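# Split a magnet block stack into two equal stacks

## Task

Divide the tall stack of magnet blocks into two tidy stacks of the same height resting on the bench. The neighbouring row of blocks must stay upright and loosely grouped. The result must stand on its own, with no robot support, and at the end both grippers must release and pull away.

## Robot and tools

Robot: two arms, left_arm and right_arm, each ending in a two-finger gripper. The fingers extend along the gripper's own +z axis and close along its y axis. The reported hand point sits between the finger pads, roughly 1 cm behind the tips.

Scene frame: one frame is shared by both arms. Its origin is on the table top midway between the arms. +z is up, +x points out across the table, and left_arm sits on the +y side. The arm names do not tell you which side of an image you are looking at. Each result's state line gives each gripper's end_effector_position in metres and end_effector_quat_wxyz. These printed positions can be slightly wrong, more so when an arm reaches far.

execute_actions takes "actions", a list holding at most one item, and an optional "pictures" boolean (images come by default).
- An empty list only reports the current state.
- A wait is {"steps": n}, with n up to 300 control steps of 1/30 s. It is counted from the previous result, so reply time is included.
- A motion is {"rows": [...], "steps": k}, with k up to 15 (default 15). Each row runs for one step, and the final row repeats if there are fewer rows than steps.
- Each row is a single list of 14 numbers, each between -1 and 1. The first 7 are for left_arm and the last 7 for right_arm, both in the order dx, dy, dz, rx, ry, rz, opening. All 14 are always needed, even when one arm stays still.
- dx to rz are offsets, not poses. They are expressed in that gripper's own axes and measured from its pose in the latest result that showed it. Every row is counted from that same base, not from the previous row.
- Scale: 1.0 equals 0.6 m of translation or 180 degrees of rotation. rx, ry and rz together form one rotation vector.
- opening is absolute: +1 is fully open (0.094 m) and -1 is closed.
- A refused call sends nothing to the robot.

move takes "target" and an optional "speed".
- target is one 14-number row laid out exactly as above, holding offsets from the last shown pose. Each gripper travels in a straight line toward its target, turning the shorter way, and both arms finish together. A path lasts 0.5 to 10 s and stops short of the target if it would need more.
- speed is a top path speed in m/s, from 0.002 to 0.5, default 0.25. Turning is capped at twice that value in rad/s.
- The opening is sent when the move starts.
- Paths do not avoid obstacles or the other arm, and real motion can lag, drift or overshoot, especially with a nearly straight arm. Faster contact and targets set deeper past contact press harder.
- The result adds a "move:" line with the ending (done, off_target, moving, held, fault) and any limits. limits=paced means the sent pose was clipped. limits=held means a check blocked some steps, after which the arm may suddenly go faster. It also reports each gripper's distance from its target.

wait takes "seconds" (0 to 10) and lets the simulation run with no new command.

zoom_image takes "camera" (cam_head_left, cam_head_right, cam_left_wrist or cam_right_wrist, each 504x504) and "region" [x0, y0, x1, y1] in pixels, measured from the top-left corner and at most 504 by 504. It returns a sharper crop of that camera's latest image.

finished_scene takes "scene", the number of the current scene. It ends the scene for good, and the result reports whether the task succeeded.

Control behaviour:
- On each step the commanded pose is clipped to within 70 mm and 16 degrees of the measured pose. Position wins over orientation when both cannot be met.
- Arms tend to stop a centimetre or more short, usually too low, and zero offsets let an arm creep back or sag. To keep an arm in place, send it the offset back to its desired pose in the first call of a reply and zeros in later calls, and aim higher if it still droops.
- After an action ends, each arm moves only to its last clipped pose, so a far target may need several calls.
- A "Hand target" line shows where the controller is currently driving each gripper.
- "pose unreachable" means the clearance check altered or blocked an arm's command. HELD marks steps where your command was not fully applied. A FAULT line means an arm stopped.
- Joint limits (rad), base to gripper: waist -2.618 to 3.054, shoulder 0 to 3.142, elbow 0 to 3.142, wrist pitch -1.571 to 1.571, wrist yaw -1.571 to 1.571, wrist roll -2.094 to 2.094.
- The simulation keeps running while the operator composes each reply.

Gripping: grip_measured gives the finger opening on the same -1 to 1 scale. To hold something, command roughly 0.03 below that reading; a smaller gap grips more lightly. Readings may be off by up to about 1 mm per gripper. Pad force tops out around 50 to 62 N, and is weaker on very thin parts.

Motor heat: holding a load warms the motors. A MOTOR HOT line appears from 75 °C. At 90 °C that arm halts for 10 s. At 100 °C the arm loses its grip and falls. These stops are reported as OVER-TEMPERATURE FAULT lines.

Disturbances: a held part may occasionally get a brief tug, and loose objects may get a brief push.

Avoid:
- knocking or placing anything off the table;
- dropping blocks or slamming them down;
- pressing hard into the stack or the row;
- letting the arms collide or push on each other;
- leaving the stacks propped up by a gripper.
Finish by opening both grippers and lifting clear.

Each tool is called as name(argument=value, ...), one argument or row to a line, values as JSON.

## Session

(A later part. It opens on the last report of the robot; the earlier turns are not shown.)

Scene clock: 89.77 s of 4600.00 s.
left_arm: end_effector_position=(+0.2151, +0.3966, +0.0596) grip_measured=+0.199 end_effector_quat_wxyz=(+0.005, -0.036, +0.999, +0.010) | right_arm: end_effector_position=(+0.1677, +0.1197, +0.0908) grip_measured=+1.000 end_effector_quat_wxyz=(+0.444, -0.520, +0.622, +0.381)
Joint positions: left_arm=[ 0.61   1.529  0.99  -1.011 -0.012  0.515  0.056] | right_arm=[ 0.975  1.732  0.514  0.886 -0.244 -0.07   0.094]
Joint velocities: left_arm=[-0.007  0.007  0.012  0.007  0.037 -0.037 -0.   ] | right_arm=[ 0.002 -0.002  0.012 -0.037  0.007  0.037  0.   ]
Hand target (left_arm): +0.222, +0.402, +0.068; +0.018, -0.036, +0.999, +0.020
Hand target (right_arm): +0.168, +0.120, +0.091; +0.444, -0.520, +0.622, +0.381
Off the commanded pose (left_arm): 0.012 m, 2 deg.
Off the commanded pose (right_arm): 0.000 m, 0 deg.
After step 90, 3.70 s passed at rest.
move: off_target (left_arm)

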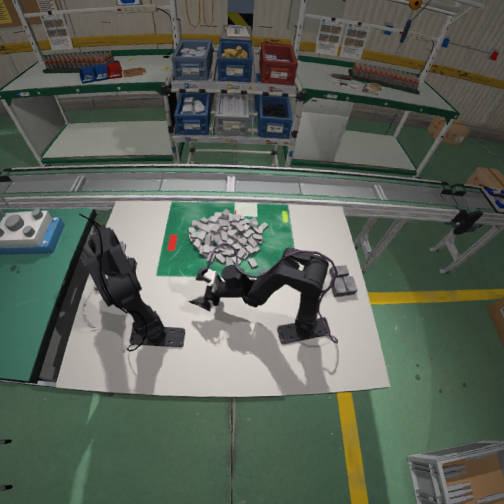

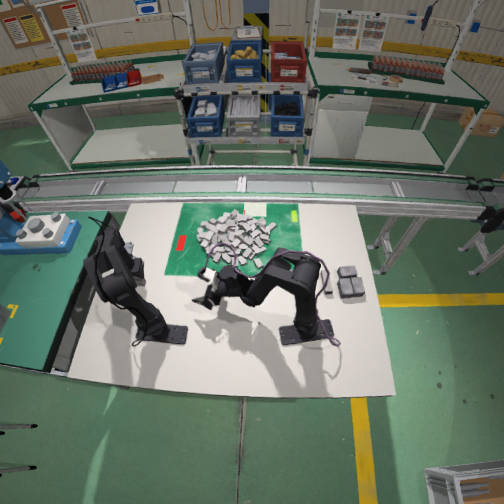

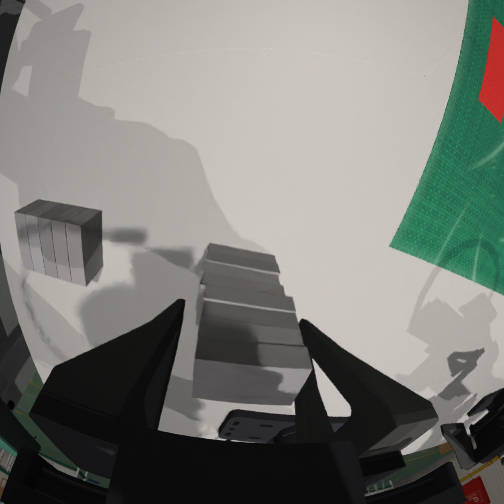

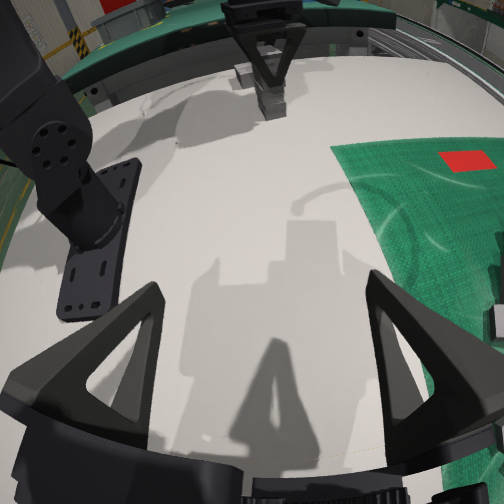

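execute_actions(
  actions=[
    {"rows":[[0,0,0,0,0,0,0.15,0,0,0,0,0,0,1],[0,0,0,0,0,0,0.1,0,0,0,0,0,0,1],[0,0,0,0,0,0,0.05,0,0,0,0,0,0,1],[0,0,0,0,0,0,0.02,0,0,0,0,0,0,1],[0,0,0,0,0,0,-0.01,0,0,0,0,0,0,1],[0,0,0,0,0,0,-0.04,0,0,0,0,0,0,1],[0,0,0,0,0,0,-0.07,0,0,0,0,0,0,1],[0,0,0,0,0,0,-0.09,0,0,0,0,0,0,1],[0,0,0,0,0,0,-0.11,0,0,0,0,0,0,1],[0,0,0,0,0,0,-0.13,0,0,0,0,0,0,1],[0,0,0,0,0,0,-0.15,0,0,0,0,0,0,1],[0,0,0,0,0,0,-0.17,0,0,0,0,0,0,1],[0,0,0,0,0,0,-0.2,0,0,0,0,0,0,1]]},
  ],
)

zoom_image(
  camera="cam_right_wrist",
  region=[225,35,315,125],
)

Scene clock: 95.77 s of 4600.00 s.
left_arm: end_effector_position=(+0.2147, +0.3961, +0.0596) grip_measured=-0.125 end_effector_quat_wxyz=(+0.004, -0.036, +0.999, +0.009) | right_arm: end_effector_position=(+0.1677, +0.1197, +0.0908) grip_measured=+1.000 end_effector_quat_wxyz=(+0.444, -0.520, +0.622, +0.381)
Joint positions: left_arm=[ 0.61   1.529  0.99  -1.014 -0.011  0.515  0.041] | right_arm=[ 0.975  1.732  0.514  0.886 -0.244 -0.07   0.094]
Joint velocities: left_arm=[ 0.007  0.017 -0.012 -0.007 -0.007  0.037 -0.   ] | right_arm=[-0.007 -0.002 -0.007  0.007  0.022 -0.007  0.   ]
Hand target (left_arm): +0.215, +0.397, +0.060; +0.005, -0.036, +0.999, +0.010
Hand target (right_arm): +0.168, +0.120, +0.091; +0.444, -0.520, +0.622, +0.381
Off the commanded pose (left_arm): 0.001 m, 0 deg.
Off the commanded pose (right_arm): 0.000 m, 0 deg.
Steps of this call (steps 1 to 90: nothing new was sent; then 2.50 s passed at rest; steps 91 to 105: all 15 steps of this action). Readings (end_effector_position):
91: left_arm (+0.2151, +0.3966, +0.0596) | right_arm (+0.1677, +0.1197, +0.0908)
92: left_arm (+0.2151, +0.3966, +0.0596) | right_arm (+0.1677, +0.1197, +0.0908)
94: left_arm (+0.2151, +0.3966, +0.0596) | right_arm (+0.1677, +0.1197, +0.0908)
98: left_arm (+0.2148, +0.3963, +0.0596) | right_arm (+0.1677, +0.1197, +0.0908)
105: the state above

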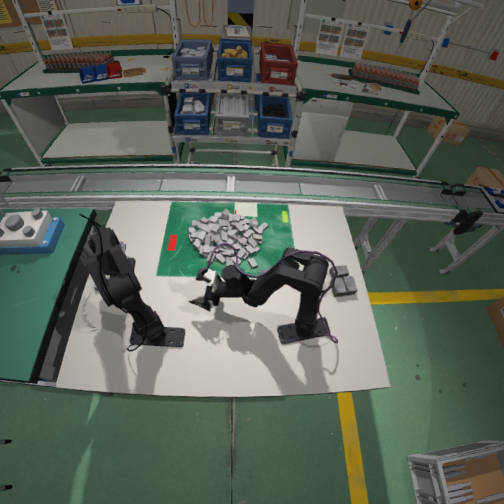

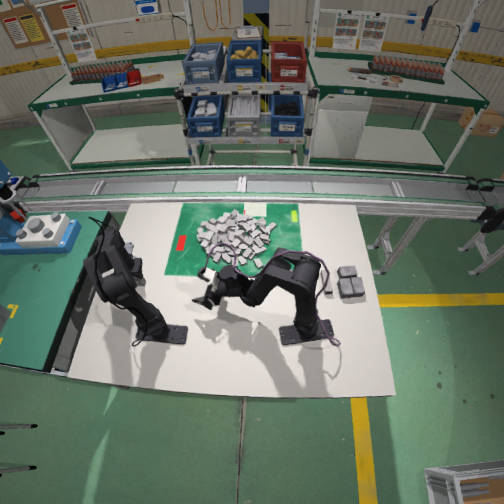

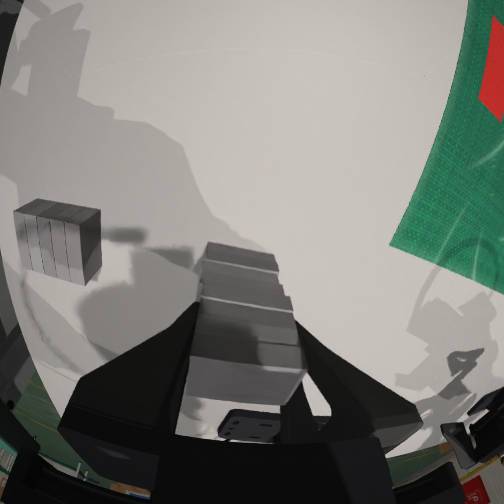

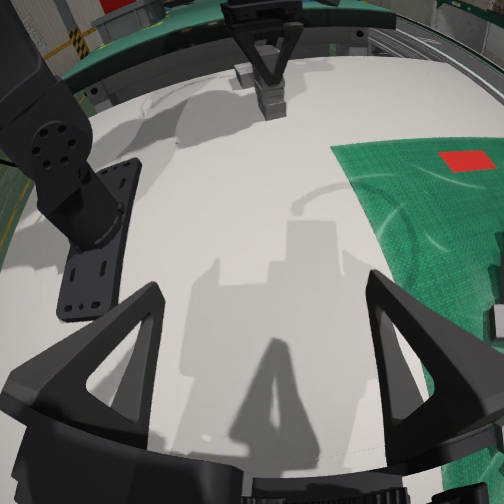

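Region (225, 35, 315, 125) of cam_right_wrist's 504x504 image, scaled by 5.600, with more detail than that image has.

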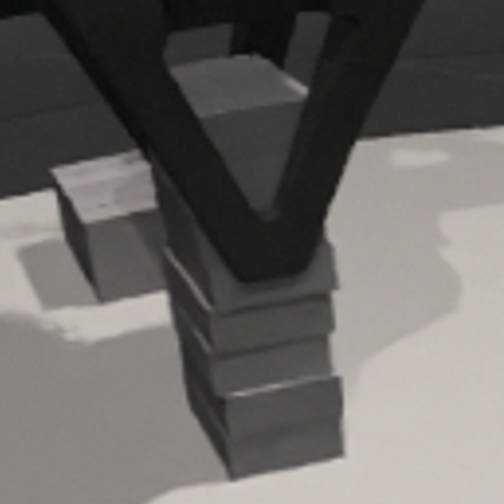

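Lift via the elbow.

move(
  target=[-0.035,0.021,-0.045,-0.013,-0.022,0,-0.2,0,0,0,0,0,0,1],
  speed=0.03,
)

zoom_image(
  camera="cam_right_wrist",
  region=[225,35,315,125],
)

Scene clock: 100.67 s of 4600.00 s.
left_arm: end_effector_position=(+0.2263, +0.4038, +0.0746) grip_measured=-0.125 end_effector_quat_wxyz=(+0.021, -0.036, +0.999, +0.020) | right_arm: end_effector_position=(+0.1677, +0.1197, +0.0908) grip_measured=+1.000 end_effector_quat_wxyz=(+0.444, -0.520, +0.622, +0.381)
Joint positions: left_arm=[ 0.61   1.529  1.05  -1.034 -0.011  0.515  0.041] | right_arm=[ 0.975  1.732  0.514  0.886 -0.244 -0.07   0.094]
Joint velocities: left_arm=[ 0.002  0.002 -0.007 -0.007  0.051  0.066 -0.001] | right_arm=[ 0.007  0.007 -0.002  0.037  0.007  0.037  0.   ]
Hand target (left_arm): +0.234, +0.410, +0.087; +0.038, -0.036, +0.998, +0.031
Hand target (right_arm): +0.168, +0.120, +0.091; +0.444, -0.520, +0.622, +0.381
Off the commanded pose (left_arm): 0.016 m, 2 deg.
Off the commanded pose (right_arm): 0.000 m, 0 deg.
After step 90, 0.30 s passed at rest.
move: off_target (left_arm)

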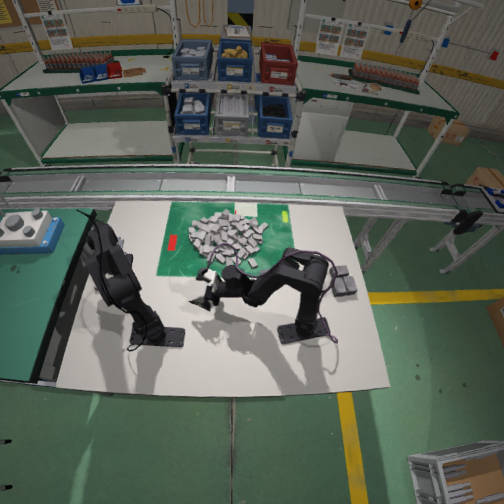

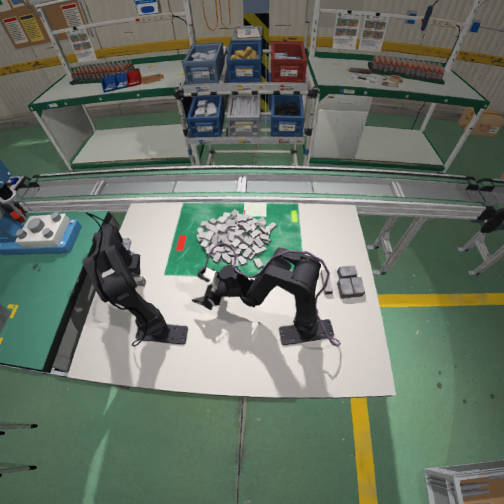

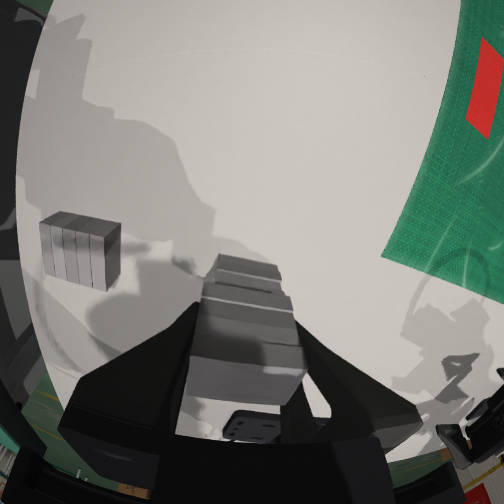

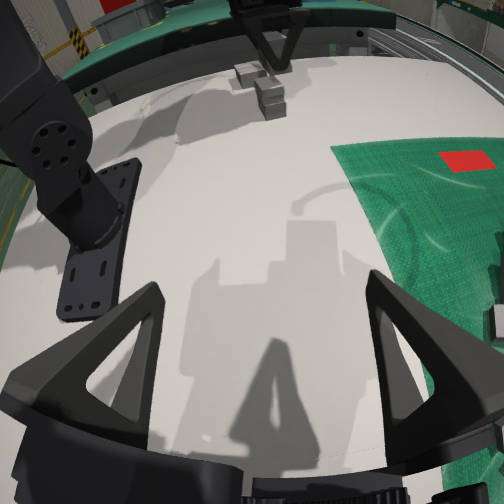

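Region (225, 35, 315, 125) of cam_right_wrist's 504x504 image, scaled by 5.600, with more detail than that image has.

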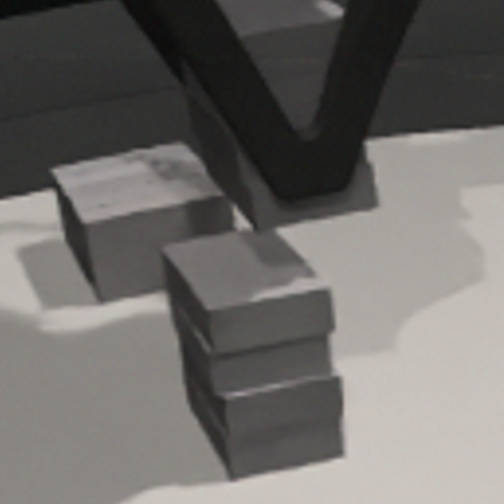

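move(
  target=[-0.17,0,-0.035,0,0,0,-0.2,0,0,0,0,0,0,1],
  speed=0.08,
)

move(
  target=[0,0,0.09,0,0,0,-0.2,0,0,0,0,0,0,1],
  speed=0.06,
)

zoom_image(
  camera="cam_right_wrist",
  region=[240,20,390,130],
)

Scene clock: 106.97 s of 4600.00 s.
left_arm: end_effector_position=(+0.3188, +0.4088, +0.0909) grip_measured=-0.125 end_effector_quat_wxyz=(+0.010, -0.035, +0.999, +0.011) | right_arm: end_effector_position=(+0.1677, +0.1197, +0.0908) grip_measured=+1.000 end_effector_quat_wxyz=(+0.444, -0.520, +0.622, +0.381)
Joint positions: left_arm=[ 0.475  1.855  1.484 -1.173 -0.012  0.383  0.041] | right_arm=[ 0.975  1.732  0.514  0.886 -0.244 -0.07   0.094]
Joint velocities: left_arm=[-0.002 -0.007 -0.007  0.007 -0.022  0.022  0.   ] | right_arm=[ 0.002  0.002 -0.022 -0.051  0.037 -0.037  0.   ]
Hand target (left_arm): +0.327, +0.412, +0.101; +0.023, -0.036, +0.999, +0.020
Hand target (right_arm): +0.168, +0.120, +0.091; +0.444, -0.520, +0.622, +0.381
Off the commanded pose (left_arm): 0.012 m, 2 deg.
Off the commanded pose (right_arm): 0.000 m, 0 deg.
After step 90, 1.43 s passed at rest.
move: off_target (left_arm)

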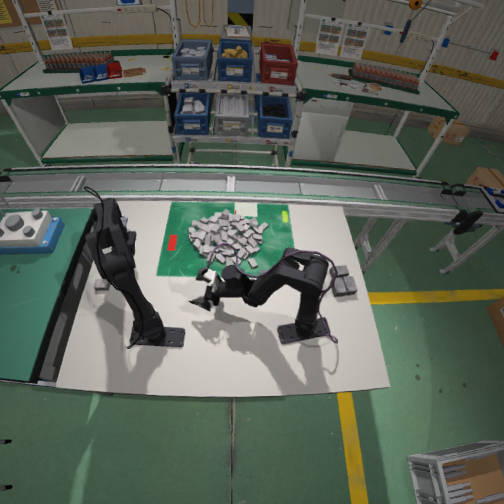

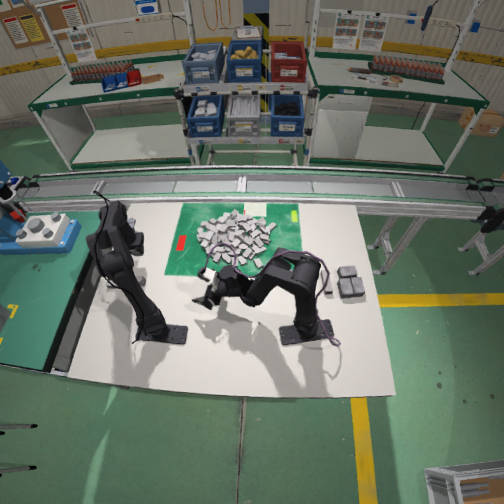

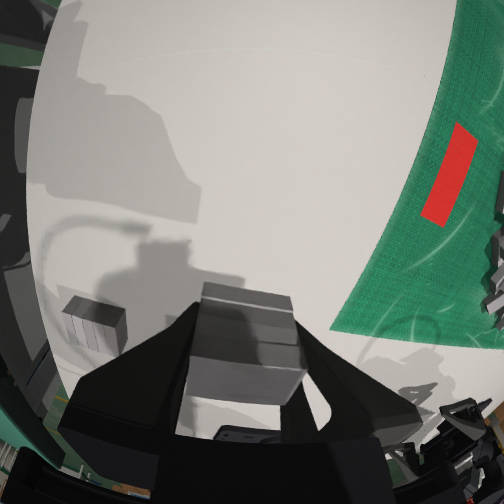

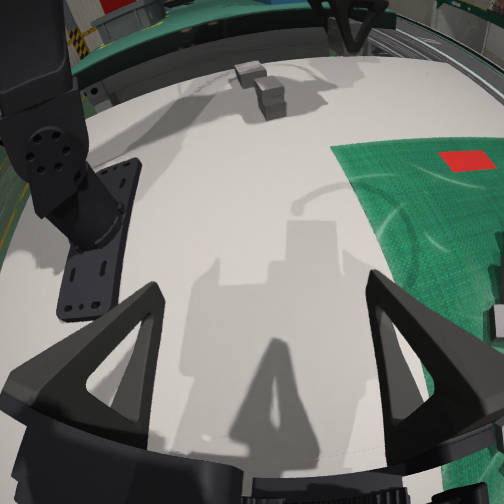

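Scene clock: 108.37 s of 4600.00 s.
left_arm: end_effector_position=(+0.3184, +0.4086, +0.0376) grip_measured=-0.125 end_effector_quat_wxyz=(+0.006, -0.035, +0.999, +0.009) | right_arm: end_effector_position=(+0.1677, +0.1197, +0.0908) grip_measured=+1.000 end_effector_quat_wxyz=(+0.444, -0.520, +0.622, +0.381)
Joint positions: left_arm=[ 0.475  1.907  1.337 -0.982 -0.012  0.383  0.041] | right_arm=[ 0.975  1.732  0.514  0.886 -0.244 -0.07   0.094]
Joint velocities: left_arm=[-0.017 -0.002 -0.002 -0.037  0.037 -0.007 -0.   ] | right_arm=[-0.002 -0.002 -0.012  0.037 -0.007 -0.066  0.   ]
Hand target (left_arm): +0.320, +0.409, +0.037; +0.010, -0.035, +0.999, +0.011
Hand target (right_arm): +0.168, +0.120, +0.091; +0.444, -0.520, +0.622, +0.381
Off the commanded pose (left_arm): 0.002 m, 1 deg.
Off the commanded pose (right_arm): 0.000 m, 0 deg.
move: done

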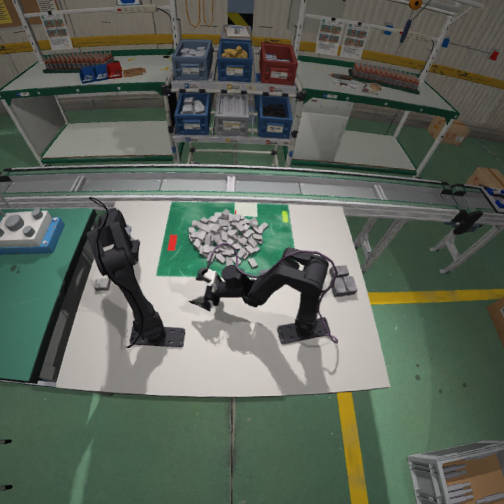

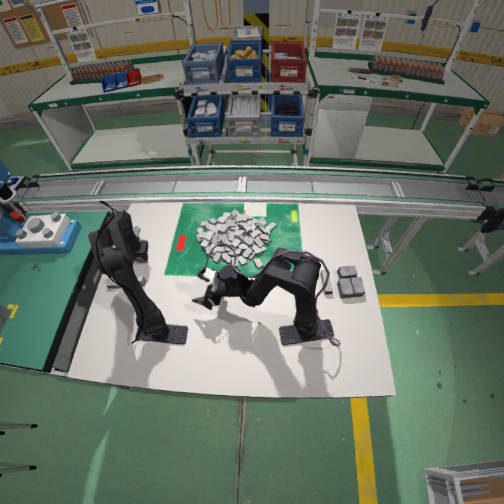

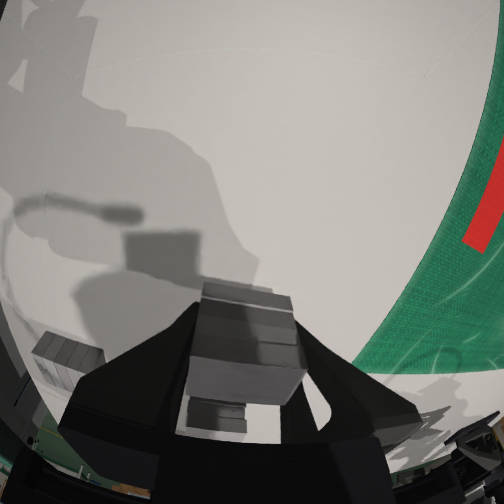

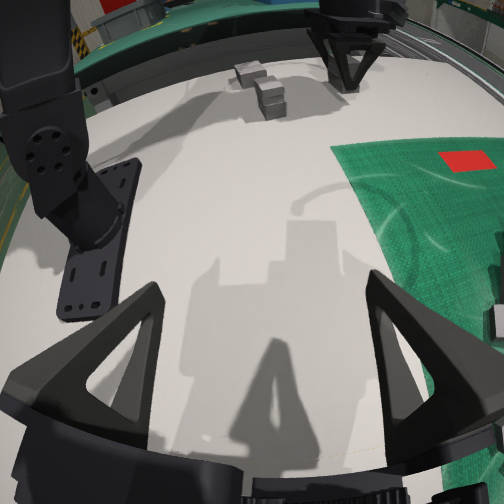

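Region (240, 20, 390, 130) of cam_right_wrist's 504x504 image, scaled by 3.360, with more detail than that image has; it fills the top 370 rows of this view, and the rest is white.

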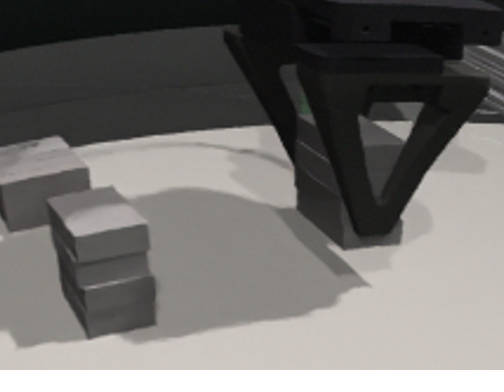

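move(
  target=[0,0,0.04,0,0,0,-0.2,0,0,0,0,0,0,1],
  speed=0.022,
)

zoom_image(
  camera="cam_right_wrist",
  region=[240,20,390,130],
)

Scene clock: 113.67 s of 4600.00 s.
left_arm: end_effector_position=(+0.3187, +0.4088, +0.0174) grip_measured=-0.125 end_effector_quat_wxyz=(+0.006, -0.035, +0.999, +0.009) | right_arm: end_effector_position=(+0.1677, +0.1197, +0.0908) grip_measured=+1.000 end_effector_quat_wxyz=(+0.444, -0.520, +0.622, +0.381)
Joint positions: left_arm=[ 0.475  1.937  1.292 -0.908 -0.012  0.383  0.041] | right_arm=[ 0.975  1.732  0.514  0.886 -0.244 -0.07   0.094]
Joint velocities: left_arm=[-0.007  0.007 -0.017 -0.022 -0.022  0.007 -0.   ] | right_arm=[ 0.002  0.002 -0.012 -0.037  0.007 -0.007  0.   ]
Hand target (left_arm): +0.319, +0.409, +0.014; +0.006, -0.035, +0.999, +0.009
Hand target (right_arm): +0.168, +0.120, +0.091; +0.444, -0.520, +0.622, +0.381
Off the commanded pose (left_arm): 0.004 m, 0 deg.
Off the commanded pose (right_arm): 0.000 m, 0 deg.
After step 90, 1.00 s passed at rest.
move: done

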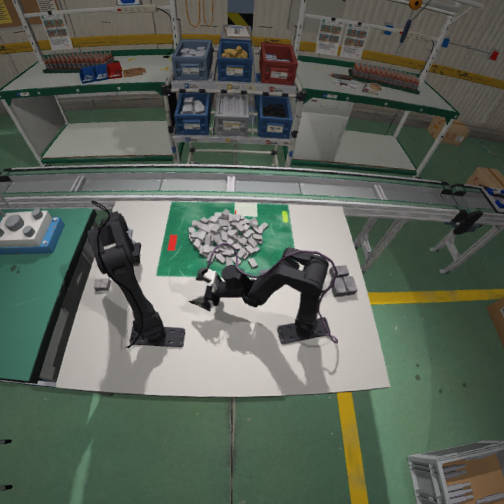

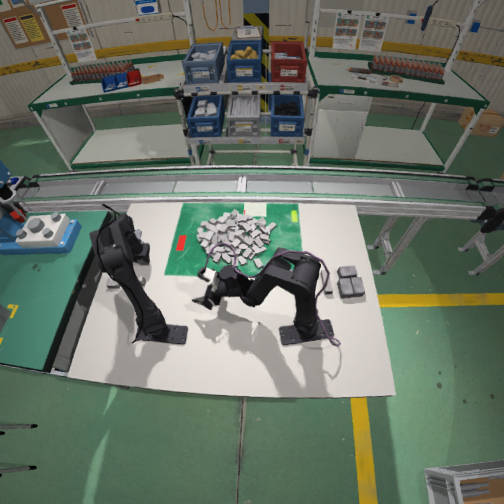

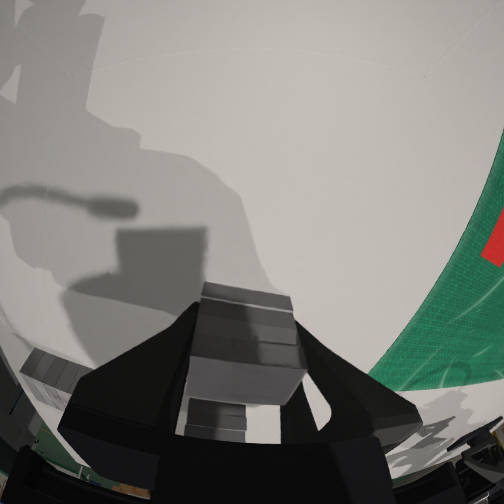

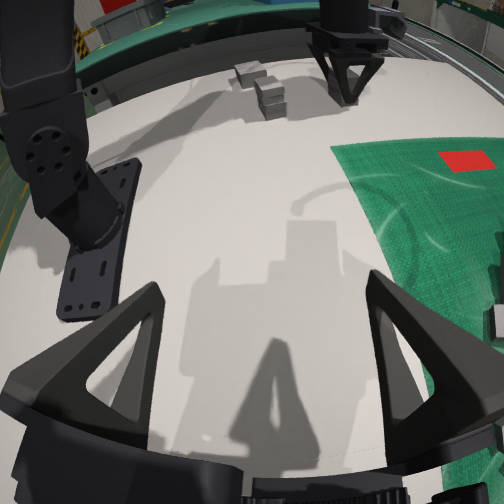

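Region (240, 20, 390, 130) of cam_right_wrist's 504x504 image, scaled by 3.360, with more detail than that image has; it fills the top 370 rows of this view, and the rest is white.

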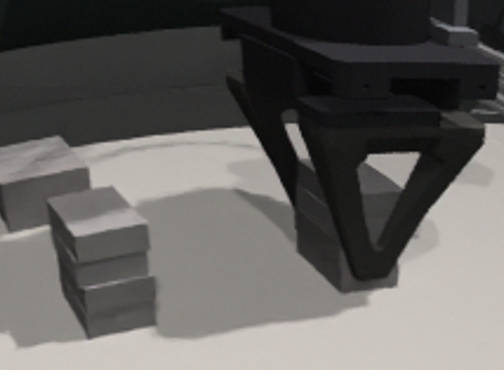

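execute_actions(
  actions=[
    {"rows":[[0,0,0,0,0,0,-0.12,0,0,0,0,0,0,1],[0,0,0,0,0,0,-0.1,0,0,0,0,0,0,1],[0,0,0,0,0,0,-0.05,0,0,0,0,0,0,1],[0,0,0,0,0,0,0.6,0,0,0,0,0,0,1]]},
  ],
  pictures=false,
)

move(
  target=[0,0,0,0,0,-0.5,0.6,0,0,0,0,0,0,1],
  speed=0.5,
)

zoom_image(
  camera="cam_right_wrist",
  region=[240,20,390,130],
)

Scene clock: 120.67 s of 4600.00 s.
left_arm: end_effector_position=(+0.3190, +0.4089, +0.0174) grip_measured=+0.599 end_effector_quat_wxyz=(+0.006, -0.035, +0.999, +0.009) | right_arm: end_effector_position=(+0.1677, +0.1197, +0.0908) grip_measured=+1.000 end_effector_quat_wxyz=(+0.444, -0.520, +0.622, +0.381)
Joint positions: left_arm=[ 0.475  1.937  1.292 -0.907 -0.012  0.383  0.075] | right_arm=[ 0.975  1.732  0.514  0.886 -0.244 -0.07   0.094]
Joint velocities: left_arm=[-0.002  0.012  0.002  0.007 -0.022  0.037 -0.   ] | right_arm=[-0.002  0.002 -0.002  0.007 -0.007 -0.037  0.   ]
Hand target (left_arm): +0.319, +0.409, +0.017; +0.006, -0.035, +0.999, +0.009
Hand target (right_arm): +0.168, +0.120, +0.091; +0.444, -0.520, +0.622, +0.381
Off the commanded pose (left_arm): 0.000 m, 0 deg.
Off the commanded pose (right_arm): 0.000 m, 0 deg.
Steps of this call (steps 1 to 90: nothing new was sent; then 3.50 s passed at rest; steps 91 to 105: all 15 steps of this action). Readings (end_effector_position):
91: left_arm (+0.3190, +0.4089, +0.0174) | right_arm (+0.1677, +0.1197, +0.0908)
92: left_arm (+0.3190, +0.4089, +0.0174) | right_arm (+0.1677, +0.1197, +0.0908)
94: left_arm (+0.3190, +0.4089, +0.0174) | right_arm (+0.1677, +0.1197, +0.0908)
98: left_arm (+0.3190, +0.4089, +0.0174) | right_arm (+0.1677, +0.1197, +0.0908)
105: the state above

Scene clock: 123.23 s of 4600.00 s.
left_arm: end_effector_position=(+0.3192, +0.4086, +0.0174) grip_measured=+0.599 end_effector_quat_wxyz=(-0.010, +0.727, -0.686, -0.001) | right_arm: end_effector_position=(+0.1677, +0.1197, +0.0908) grip_measured=+1.000 end_effector_quat_wxyz=(+0.444, -0.520, +0.622, +0.381)
Joint positions: left_arm=[ 0.475  1.937  1.292 -0.907 -0.01  -1.176  0.075] | right_arm=[ 0.975  1.732  0.514  0.886 -0.244 -0.07   0.094]
Joint velocities: left_arm=[ 0.002 -0.002 -0.012 -0.022 -0.037 -0.022 -0.   ] | right_arm=[-0.002 -0.002 -0.012 -0.007  0.022  0.037  0.   ]
Hand target (left_arm): +0.319, +0.409, +0.017; -0.011, +0.731, -0.682, -0.002
Hand target (right_arm): +0.168, +0.120, +0.091; +0.444, -0.520, +0.622, +0.381
Off the commanded pose (left_arm): 0.000 m, 1 deg.
Off the commanded pose (right_arm): 0.000 m, 0 deg.
move: done

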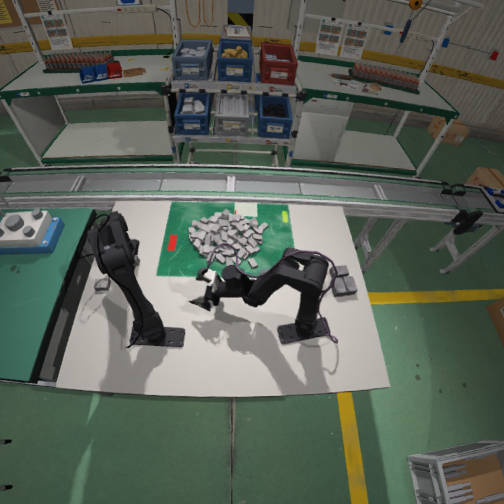

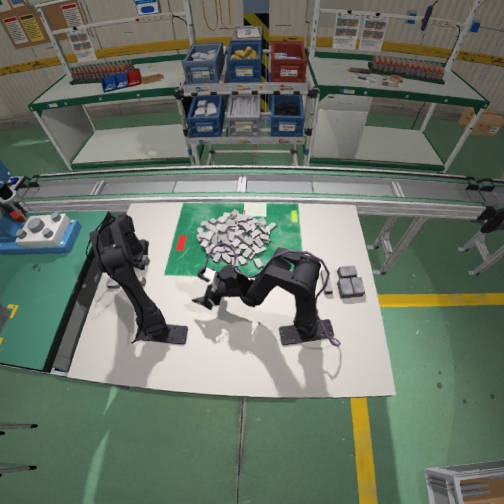

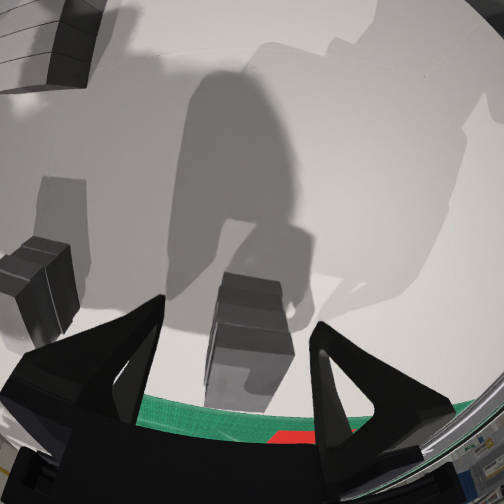

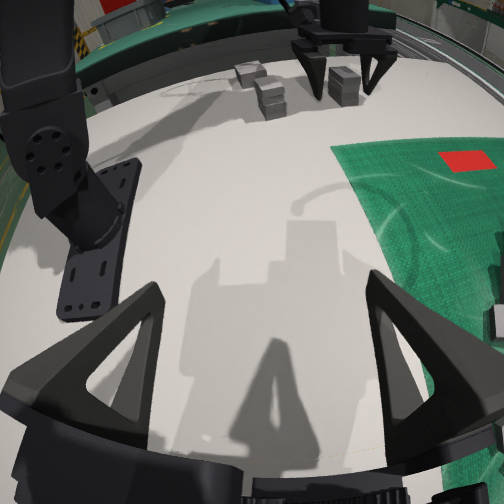

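Region (240, 20, 390, 130) of cam_right_wrist's 504x504 image, scaled by 3.360, with more detail than that image has; it fills the top 370 rows of this view, and the rest is white.

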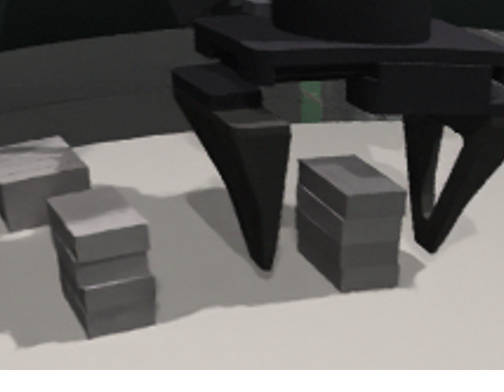

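execute_actions(
  actions=[
    {"rows":[[0,0,0,0,0,0,0.3,0,0,0,0,0,0,1],[0,0,0,0,0,0,0.0,0,0,0,0,0,0,1],[0,0,0,0,0,0,-0.2,0,0,0,0,0,0,1],[0,0,0,0,0,0,-0.2,0,0,0,0,0,0,1],[0,0,0,0,0,0,-0.2,0,0,0,0,0,0,1],[0,0,0,0,0,0,-0.24,0,0,0,0,0,0,1],[0,0,0,0,0,0,-0.27,0,0,0,0,0,0,1],[0,0,0,0,0,0,-0.3,0,0,0,0,0,0,1],[0,0,0,0,0,0,-0.33,0,0,0,0,0,0,1],[0,0,0,0,0,0,-0.36,0,0,0,0,0,0,1],[0,0,0,0,0,0,-0.39,0,0,0,0,0,0,1],[0,0,0,0,0,0,-0.42,0,0,0,0,0,0,1],[0,0,0,0,0,0,-0.45,0,0,0,0,0,0,1],[0,0,0,0,0,0,-0.48,0,0,0,0,0,0,1]]},
  ],
  pictures=false,
)

execute_actions(
  actions=[
    {"rows":[[0,0,0,0,0,0,-0.48,0,0,0,0,0,0,1],[0,0,0,0,0,0,-0.48,0,0,0,0,0,0,1],[0,0,0,0,0,0,-0.48,0,0,0,0,0,0,1],[0,0,0,0,0,0,-0.43,0,0,0,0,0,0,1],[0,0,0,0,0,0,-0.38,0,0,0,0,0,0,1],[0,0,0,0,0,0,0.5,0,0,0,0,0,0,1]]},
  ],
  pictures=false,
)

move(
  target=[0,0,-0.12,0,0,0,0.5,0,0,0,0,0,0,1],
  speed=0.12,
)

move(
  target=[0,0.165,-0.02,0,0,0,0.5,0,0,0,0,0,0,1],
  speed=0.15,
)

Scene clock: 133.53 s of 4600.00 s.
left_arm: end_effector_position=(+0.3194, +0.4087, +0.0174) grip_measured=-0.448 end_effector_quat_wxyz=(-0.011, +0.728, -0.685, -0.001) | right_arm: end_effector_position=(+0.1677, +0.1197, +0.0908) grip_measured=+1.000 end_effector_quat_wxyz=(+0.444, -0.520, +0.622, +0.381)
Joint positions: left_arm=[ 0.475  1.937  1.292 -0.906 -0.009 -1.179  0.026] | right_arm=[ 0.975  1.732  0.514  0.886 -0.244 -0.07   0.094]
Joint velocities: left_arm=[ 0.002 -0.007  0.007  0.007  0.007 -0.051 -0.   ] | right_arm=[ 0.007  0.012 -0.002 -0.037 -0.051 -0.051  0.   ]
Hand target (left_arm): +0.319, +0.409, +0.017; -0.010, +0.727, -0.686, -0.001
Hand target (right_arm): +0.168, +0.120, +0.091; +0.444, -0.520, +0.622, +0.381
Off the commanded pose (left_arm): 0.000 m, 0 deg.
Off the commanded pose (right_arm): 0.000 m, 0 deg.
Steps of this call (steps 1 to 90: nothing new was sent; then 6.80 s passed at rest; steps 91 to 105: all 15 steps of this action). Readings (end_effector_position):
91: left_arm (+0.3192, +0.4086, +0.0174) | right_arm (+0.1677, +0.1197, +0.0908)
92: left_arm (+0.3192, +0.4086, +0.0174) | right_arm (+0.1677, +0.1197, +0.0908)
94: left_arm (+0.3192, +0.4086, +0.0174) | right_arm (+0.1677, +0.1197, +0.0908)
98: left_arm (+0.3192, +0.4086, +0.0174) | right_arm (+0.1677, +0.1197, +0.0908)
105: the state above

Scene clock: 134.03 s of 4600.00 s.
left_arm: end_effector_position=(+0.3195, +0.4087, +0.0174) grip_measured=+0.499 end_effector_quat_wxyz=(-0.011, +0.728, -0.685, -0.001) | right_arm: end_effector_position=(+0.1677, +0.1197, +0.0908) grip_measured=+1.000 end_effector_quat_wxyz=(+0.444, -0.520, +0.622, +0.381)
Joint positions: left_arm=[ 0.475  1.937  1.292 -0.906 -0.009 -1.179  0.07 ] | right_arm=[ 0.975  1.732  0.514  0.886 -0.244 -0.07   0.094]
Joint velocities: left_arm=[ 0.007  0.007 -0.017 -0.007  0.022 -0.007  0.   ] | right_arm=[-0.002 -0.007  0.002 -0.007 -0.037 -0.022  0.   ]
Hand target (left_arm): +0.320, +0.409, +0.017; -0.011, +0.728, -0.685, -0.001
Hand target (right_arm): +0.168, +0.120, +0.091; +0.444, -0.520, +0.622, +0.381
Off the commanded pose (left_arm): 0.000 m, 0 deg.
Off the commanded pose (right_arm): 0.000 m, 0 deg.
Steps of this call (steps 1 to 15: all 15 steps of this action). Readings (end_effector_position):
1: left_arm (+0.3194, +0.4087, +0.0174) | right_arm (+0.1677, +0.1197, +0.0908)
2: left_arm (+0.3194, +0.4087, +0.0174) | right_arm (+0.1677, +0.1197, +0.0908)
4: left_arm (+0.3195, +0.4087, +0.0174) | right_arm (+0.1677, +0.1197, +0.0908)
8: left_arm (+0.3195, +0.4087, +0.0174) | right_arm (+0.1677, +0.1197, +0.0908)
15: the state above

Scene clock: 135.47 s of 4600.00 s.
left_arm: end_effector_position=(+0.3161, +0.4070, +0.0784) grip_measured=+0.499 end_effector_quat_wxyz=(-0.001, +0.728, -0.685, -0.005) | right_arm: end_effector_position=(+0.1677, +0.1197, +0.0908) grip_measured=+1.000 end_effector_quat_wxyz=(+0.444, -0.520, +0.622, +0.381)
Joint positions: left_arm=[ 0.475  1.877  1.463 -1.159 -0.009 -1.179  0.07 ] | right_arm=[ 0.975  1.732  0.514  0.886 -0.244 -0.07   0.094]
Joint velocities: left_arm=[ 0.002 -0.002  0.007 -0.007 -0.037 -0.022  0.001] | right_arm=[-0.017  0.002 -0.017  0.051  0.022  0.022  0.   ]
Hand target (left_arm): +0.319, +0.409, +0.089; -0.011, +0.728, -0.685, -0.001
Hand target (right_arm): +0.168, +0.120, +0.091; +0.444, -0.520, +0.622, +0.381
Off the commanded pose (left_arm): 0.011 m, 1 deg.
Off the commanded pose (right_arm): 0.000 m, 0 deg.
move: off_target (left_arm)

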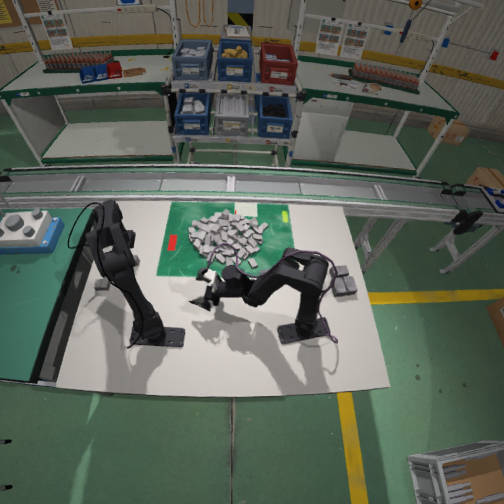

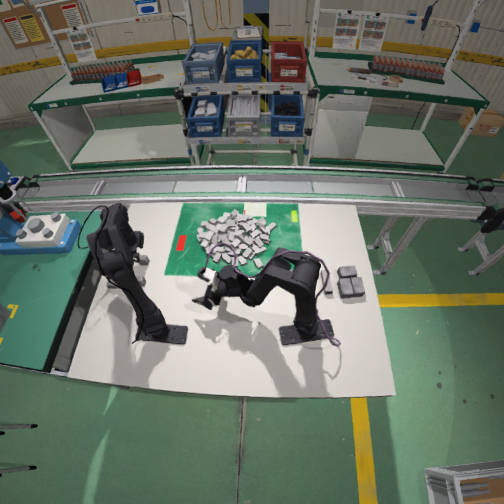

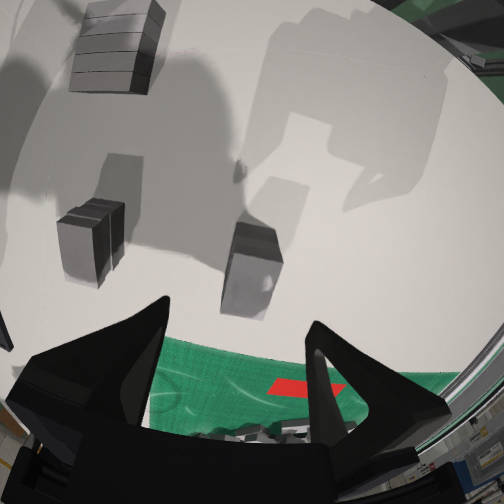

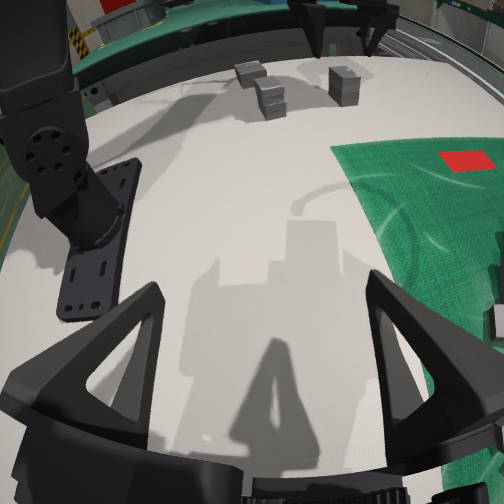

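Scene clock: 136.57 s of 4600.00 s.
left_arm: end_effector_position=(+0.2235, +0.4022, +0.0902) grip_measured=+0.499 end_effector_quat_wxyz=(-0.002, +0.730, -0.683, -0.004) | right_arm: end_effector_position=(+0.1677, +0.1197, +0.0908) grip_measured=+1.000 end_effector_quat_wxyz=(+0.444, -0.520, +0.622, +0.381)
Joint positions: left_arm=[ 0.612  1.557  1.142 -1.154 -0.009 -1.048  0.07 ] | right_arm=[ 0.975  1.732  0.514  0.886 -0.244 -0.07   0.094]
Joint velocities: left_arm=[-0.002 -0.002 -0.007  0.066  0.007  0.022  0.   ] | right_arm=[ 0.012  0.027  0.017 -0.022 -0.066 -0.051  0.   ]
Hand target (left_arm): +0.217, +0.400, +0.090; +0.000, +0.728, -0.685, -0.005
Hand target (right_arm): +0.168, +0.120, +0.091; +0.444, -0.520, +0.622, +0.381
Off the commanded pose (left_arm): 0.006 m, 0 deg.
Off the commanded pose (right_arm): 0.000 m, 0 deg.
move: done

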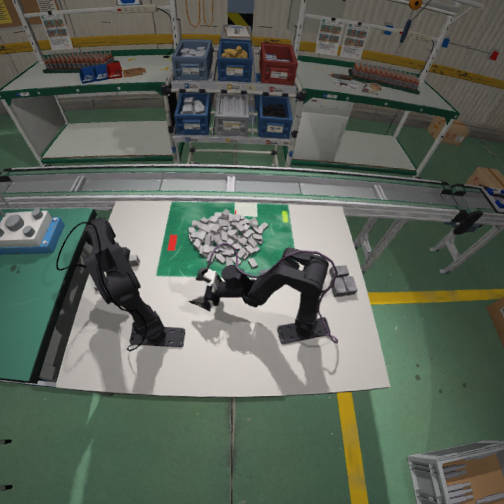

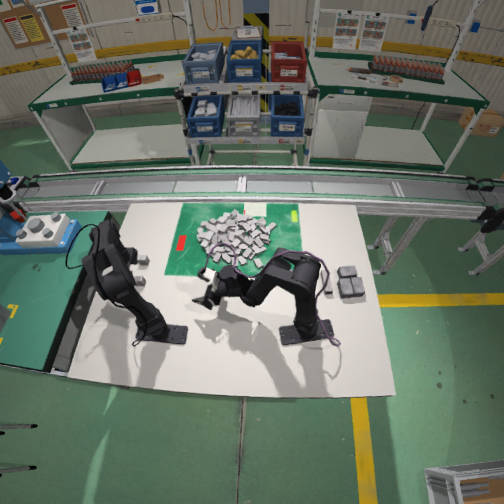

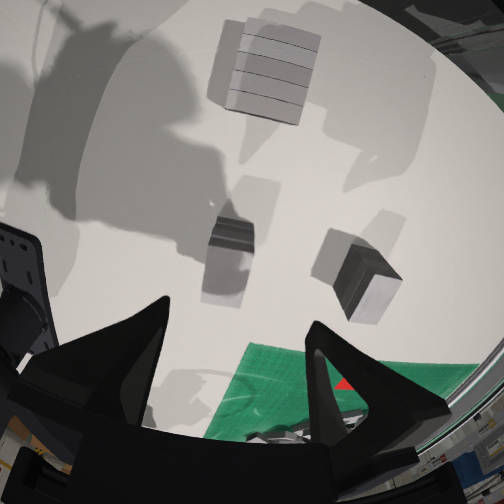

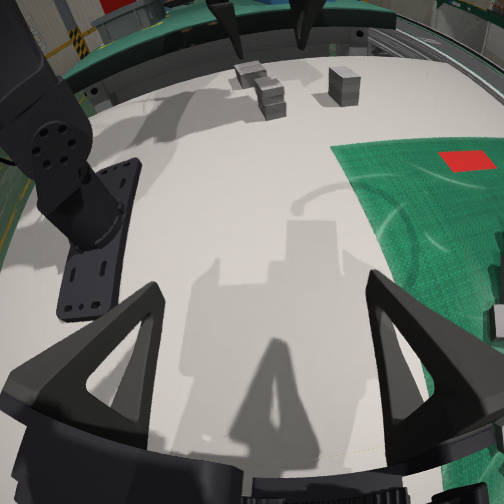

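move(
  target=[0.008,0.02,0.132,0,0,0,0.5,0,0,0,0,0,0,1],
  speed=0.07,
)

zoom_image(
  camera="cam_right_wrist",
  region=[210,20,380,130],
)

Scene clock: 142.30 s of 4600.00 s.
left_arm: end_effector_position=(+0.2170, +0.3979, +0.0189) grip_measured=+0.499 end_effector_quat_wxyz=(-0.014, +0.729, -0.684, -0.001) | right_arm: end_effector_position=(+0.1677, +0.1197, +0.0908) grip_measured=+1.000 end_effector_quat_wxyz=(+0.444, -0.520, +0.622, +0.381)
Joint positions: left_arm=[ 0.612  1.594  0.879 -0.829 -0.009 -1.045  0.07 ] | right_arm=[ 0.975  1.732  0.514  0.886 -0.244 -0.07   0.094]
Joint velocities: left_arm=[-0.002 -0.012 -0.007  0.037 -0.037  0.007 -0.001] | right_arm=[-0.017 -0.002 -0.012 -0.066  0.037 -0.037  0.   ]
Hand target (left_arm): +0.211, +0.396, +0.012; -0.002, +0.730, -0.683, -0.004
Hand target (right_arm): +0.168, +0.120, +0.091; +0.444, -0.520, +0.622, +0.381
Off the commanded pose (left_arm): 0.010 m, 1 deg.
Off the commanded pose (right_arm): 0.000 m, 0 deg.
After step 90, 1.03 s passed at rest.
move: done

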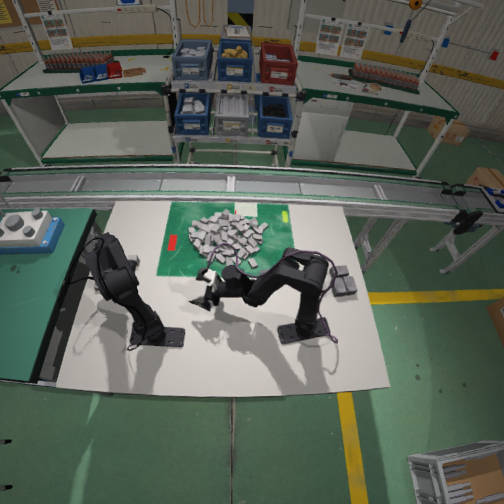

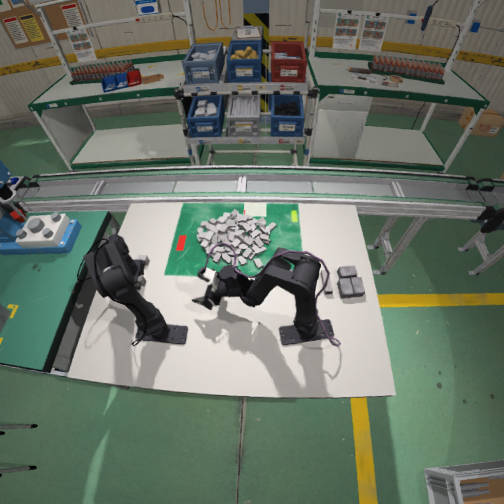

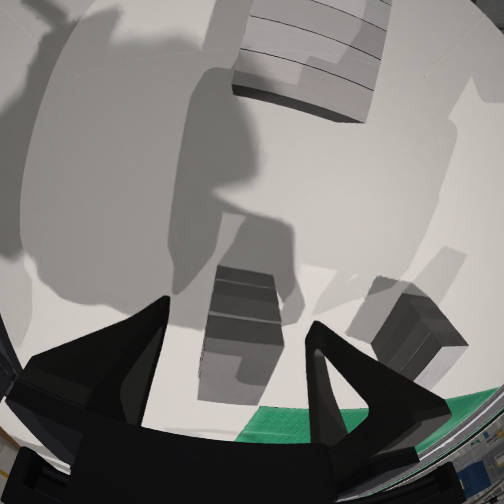

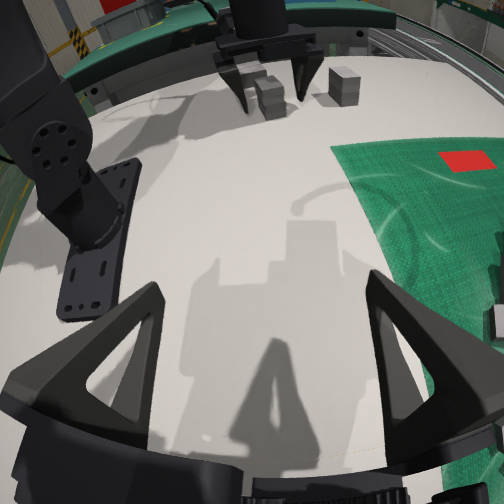

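Region (210, 20, 380, 130) of cam_right_wrist's 504x504 image, scaled by 2.965, with more detail than that image has; it fills the top 326 rows of this view, and the rest is white.

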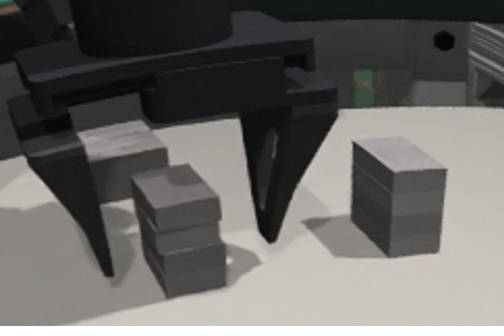

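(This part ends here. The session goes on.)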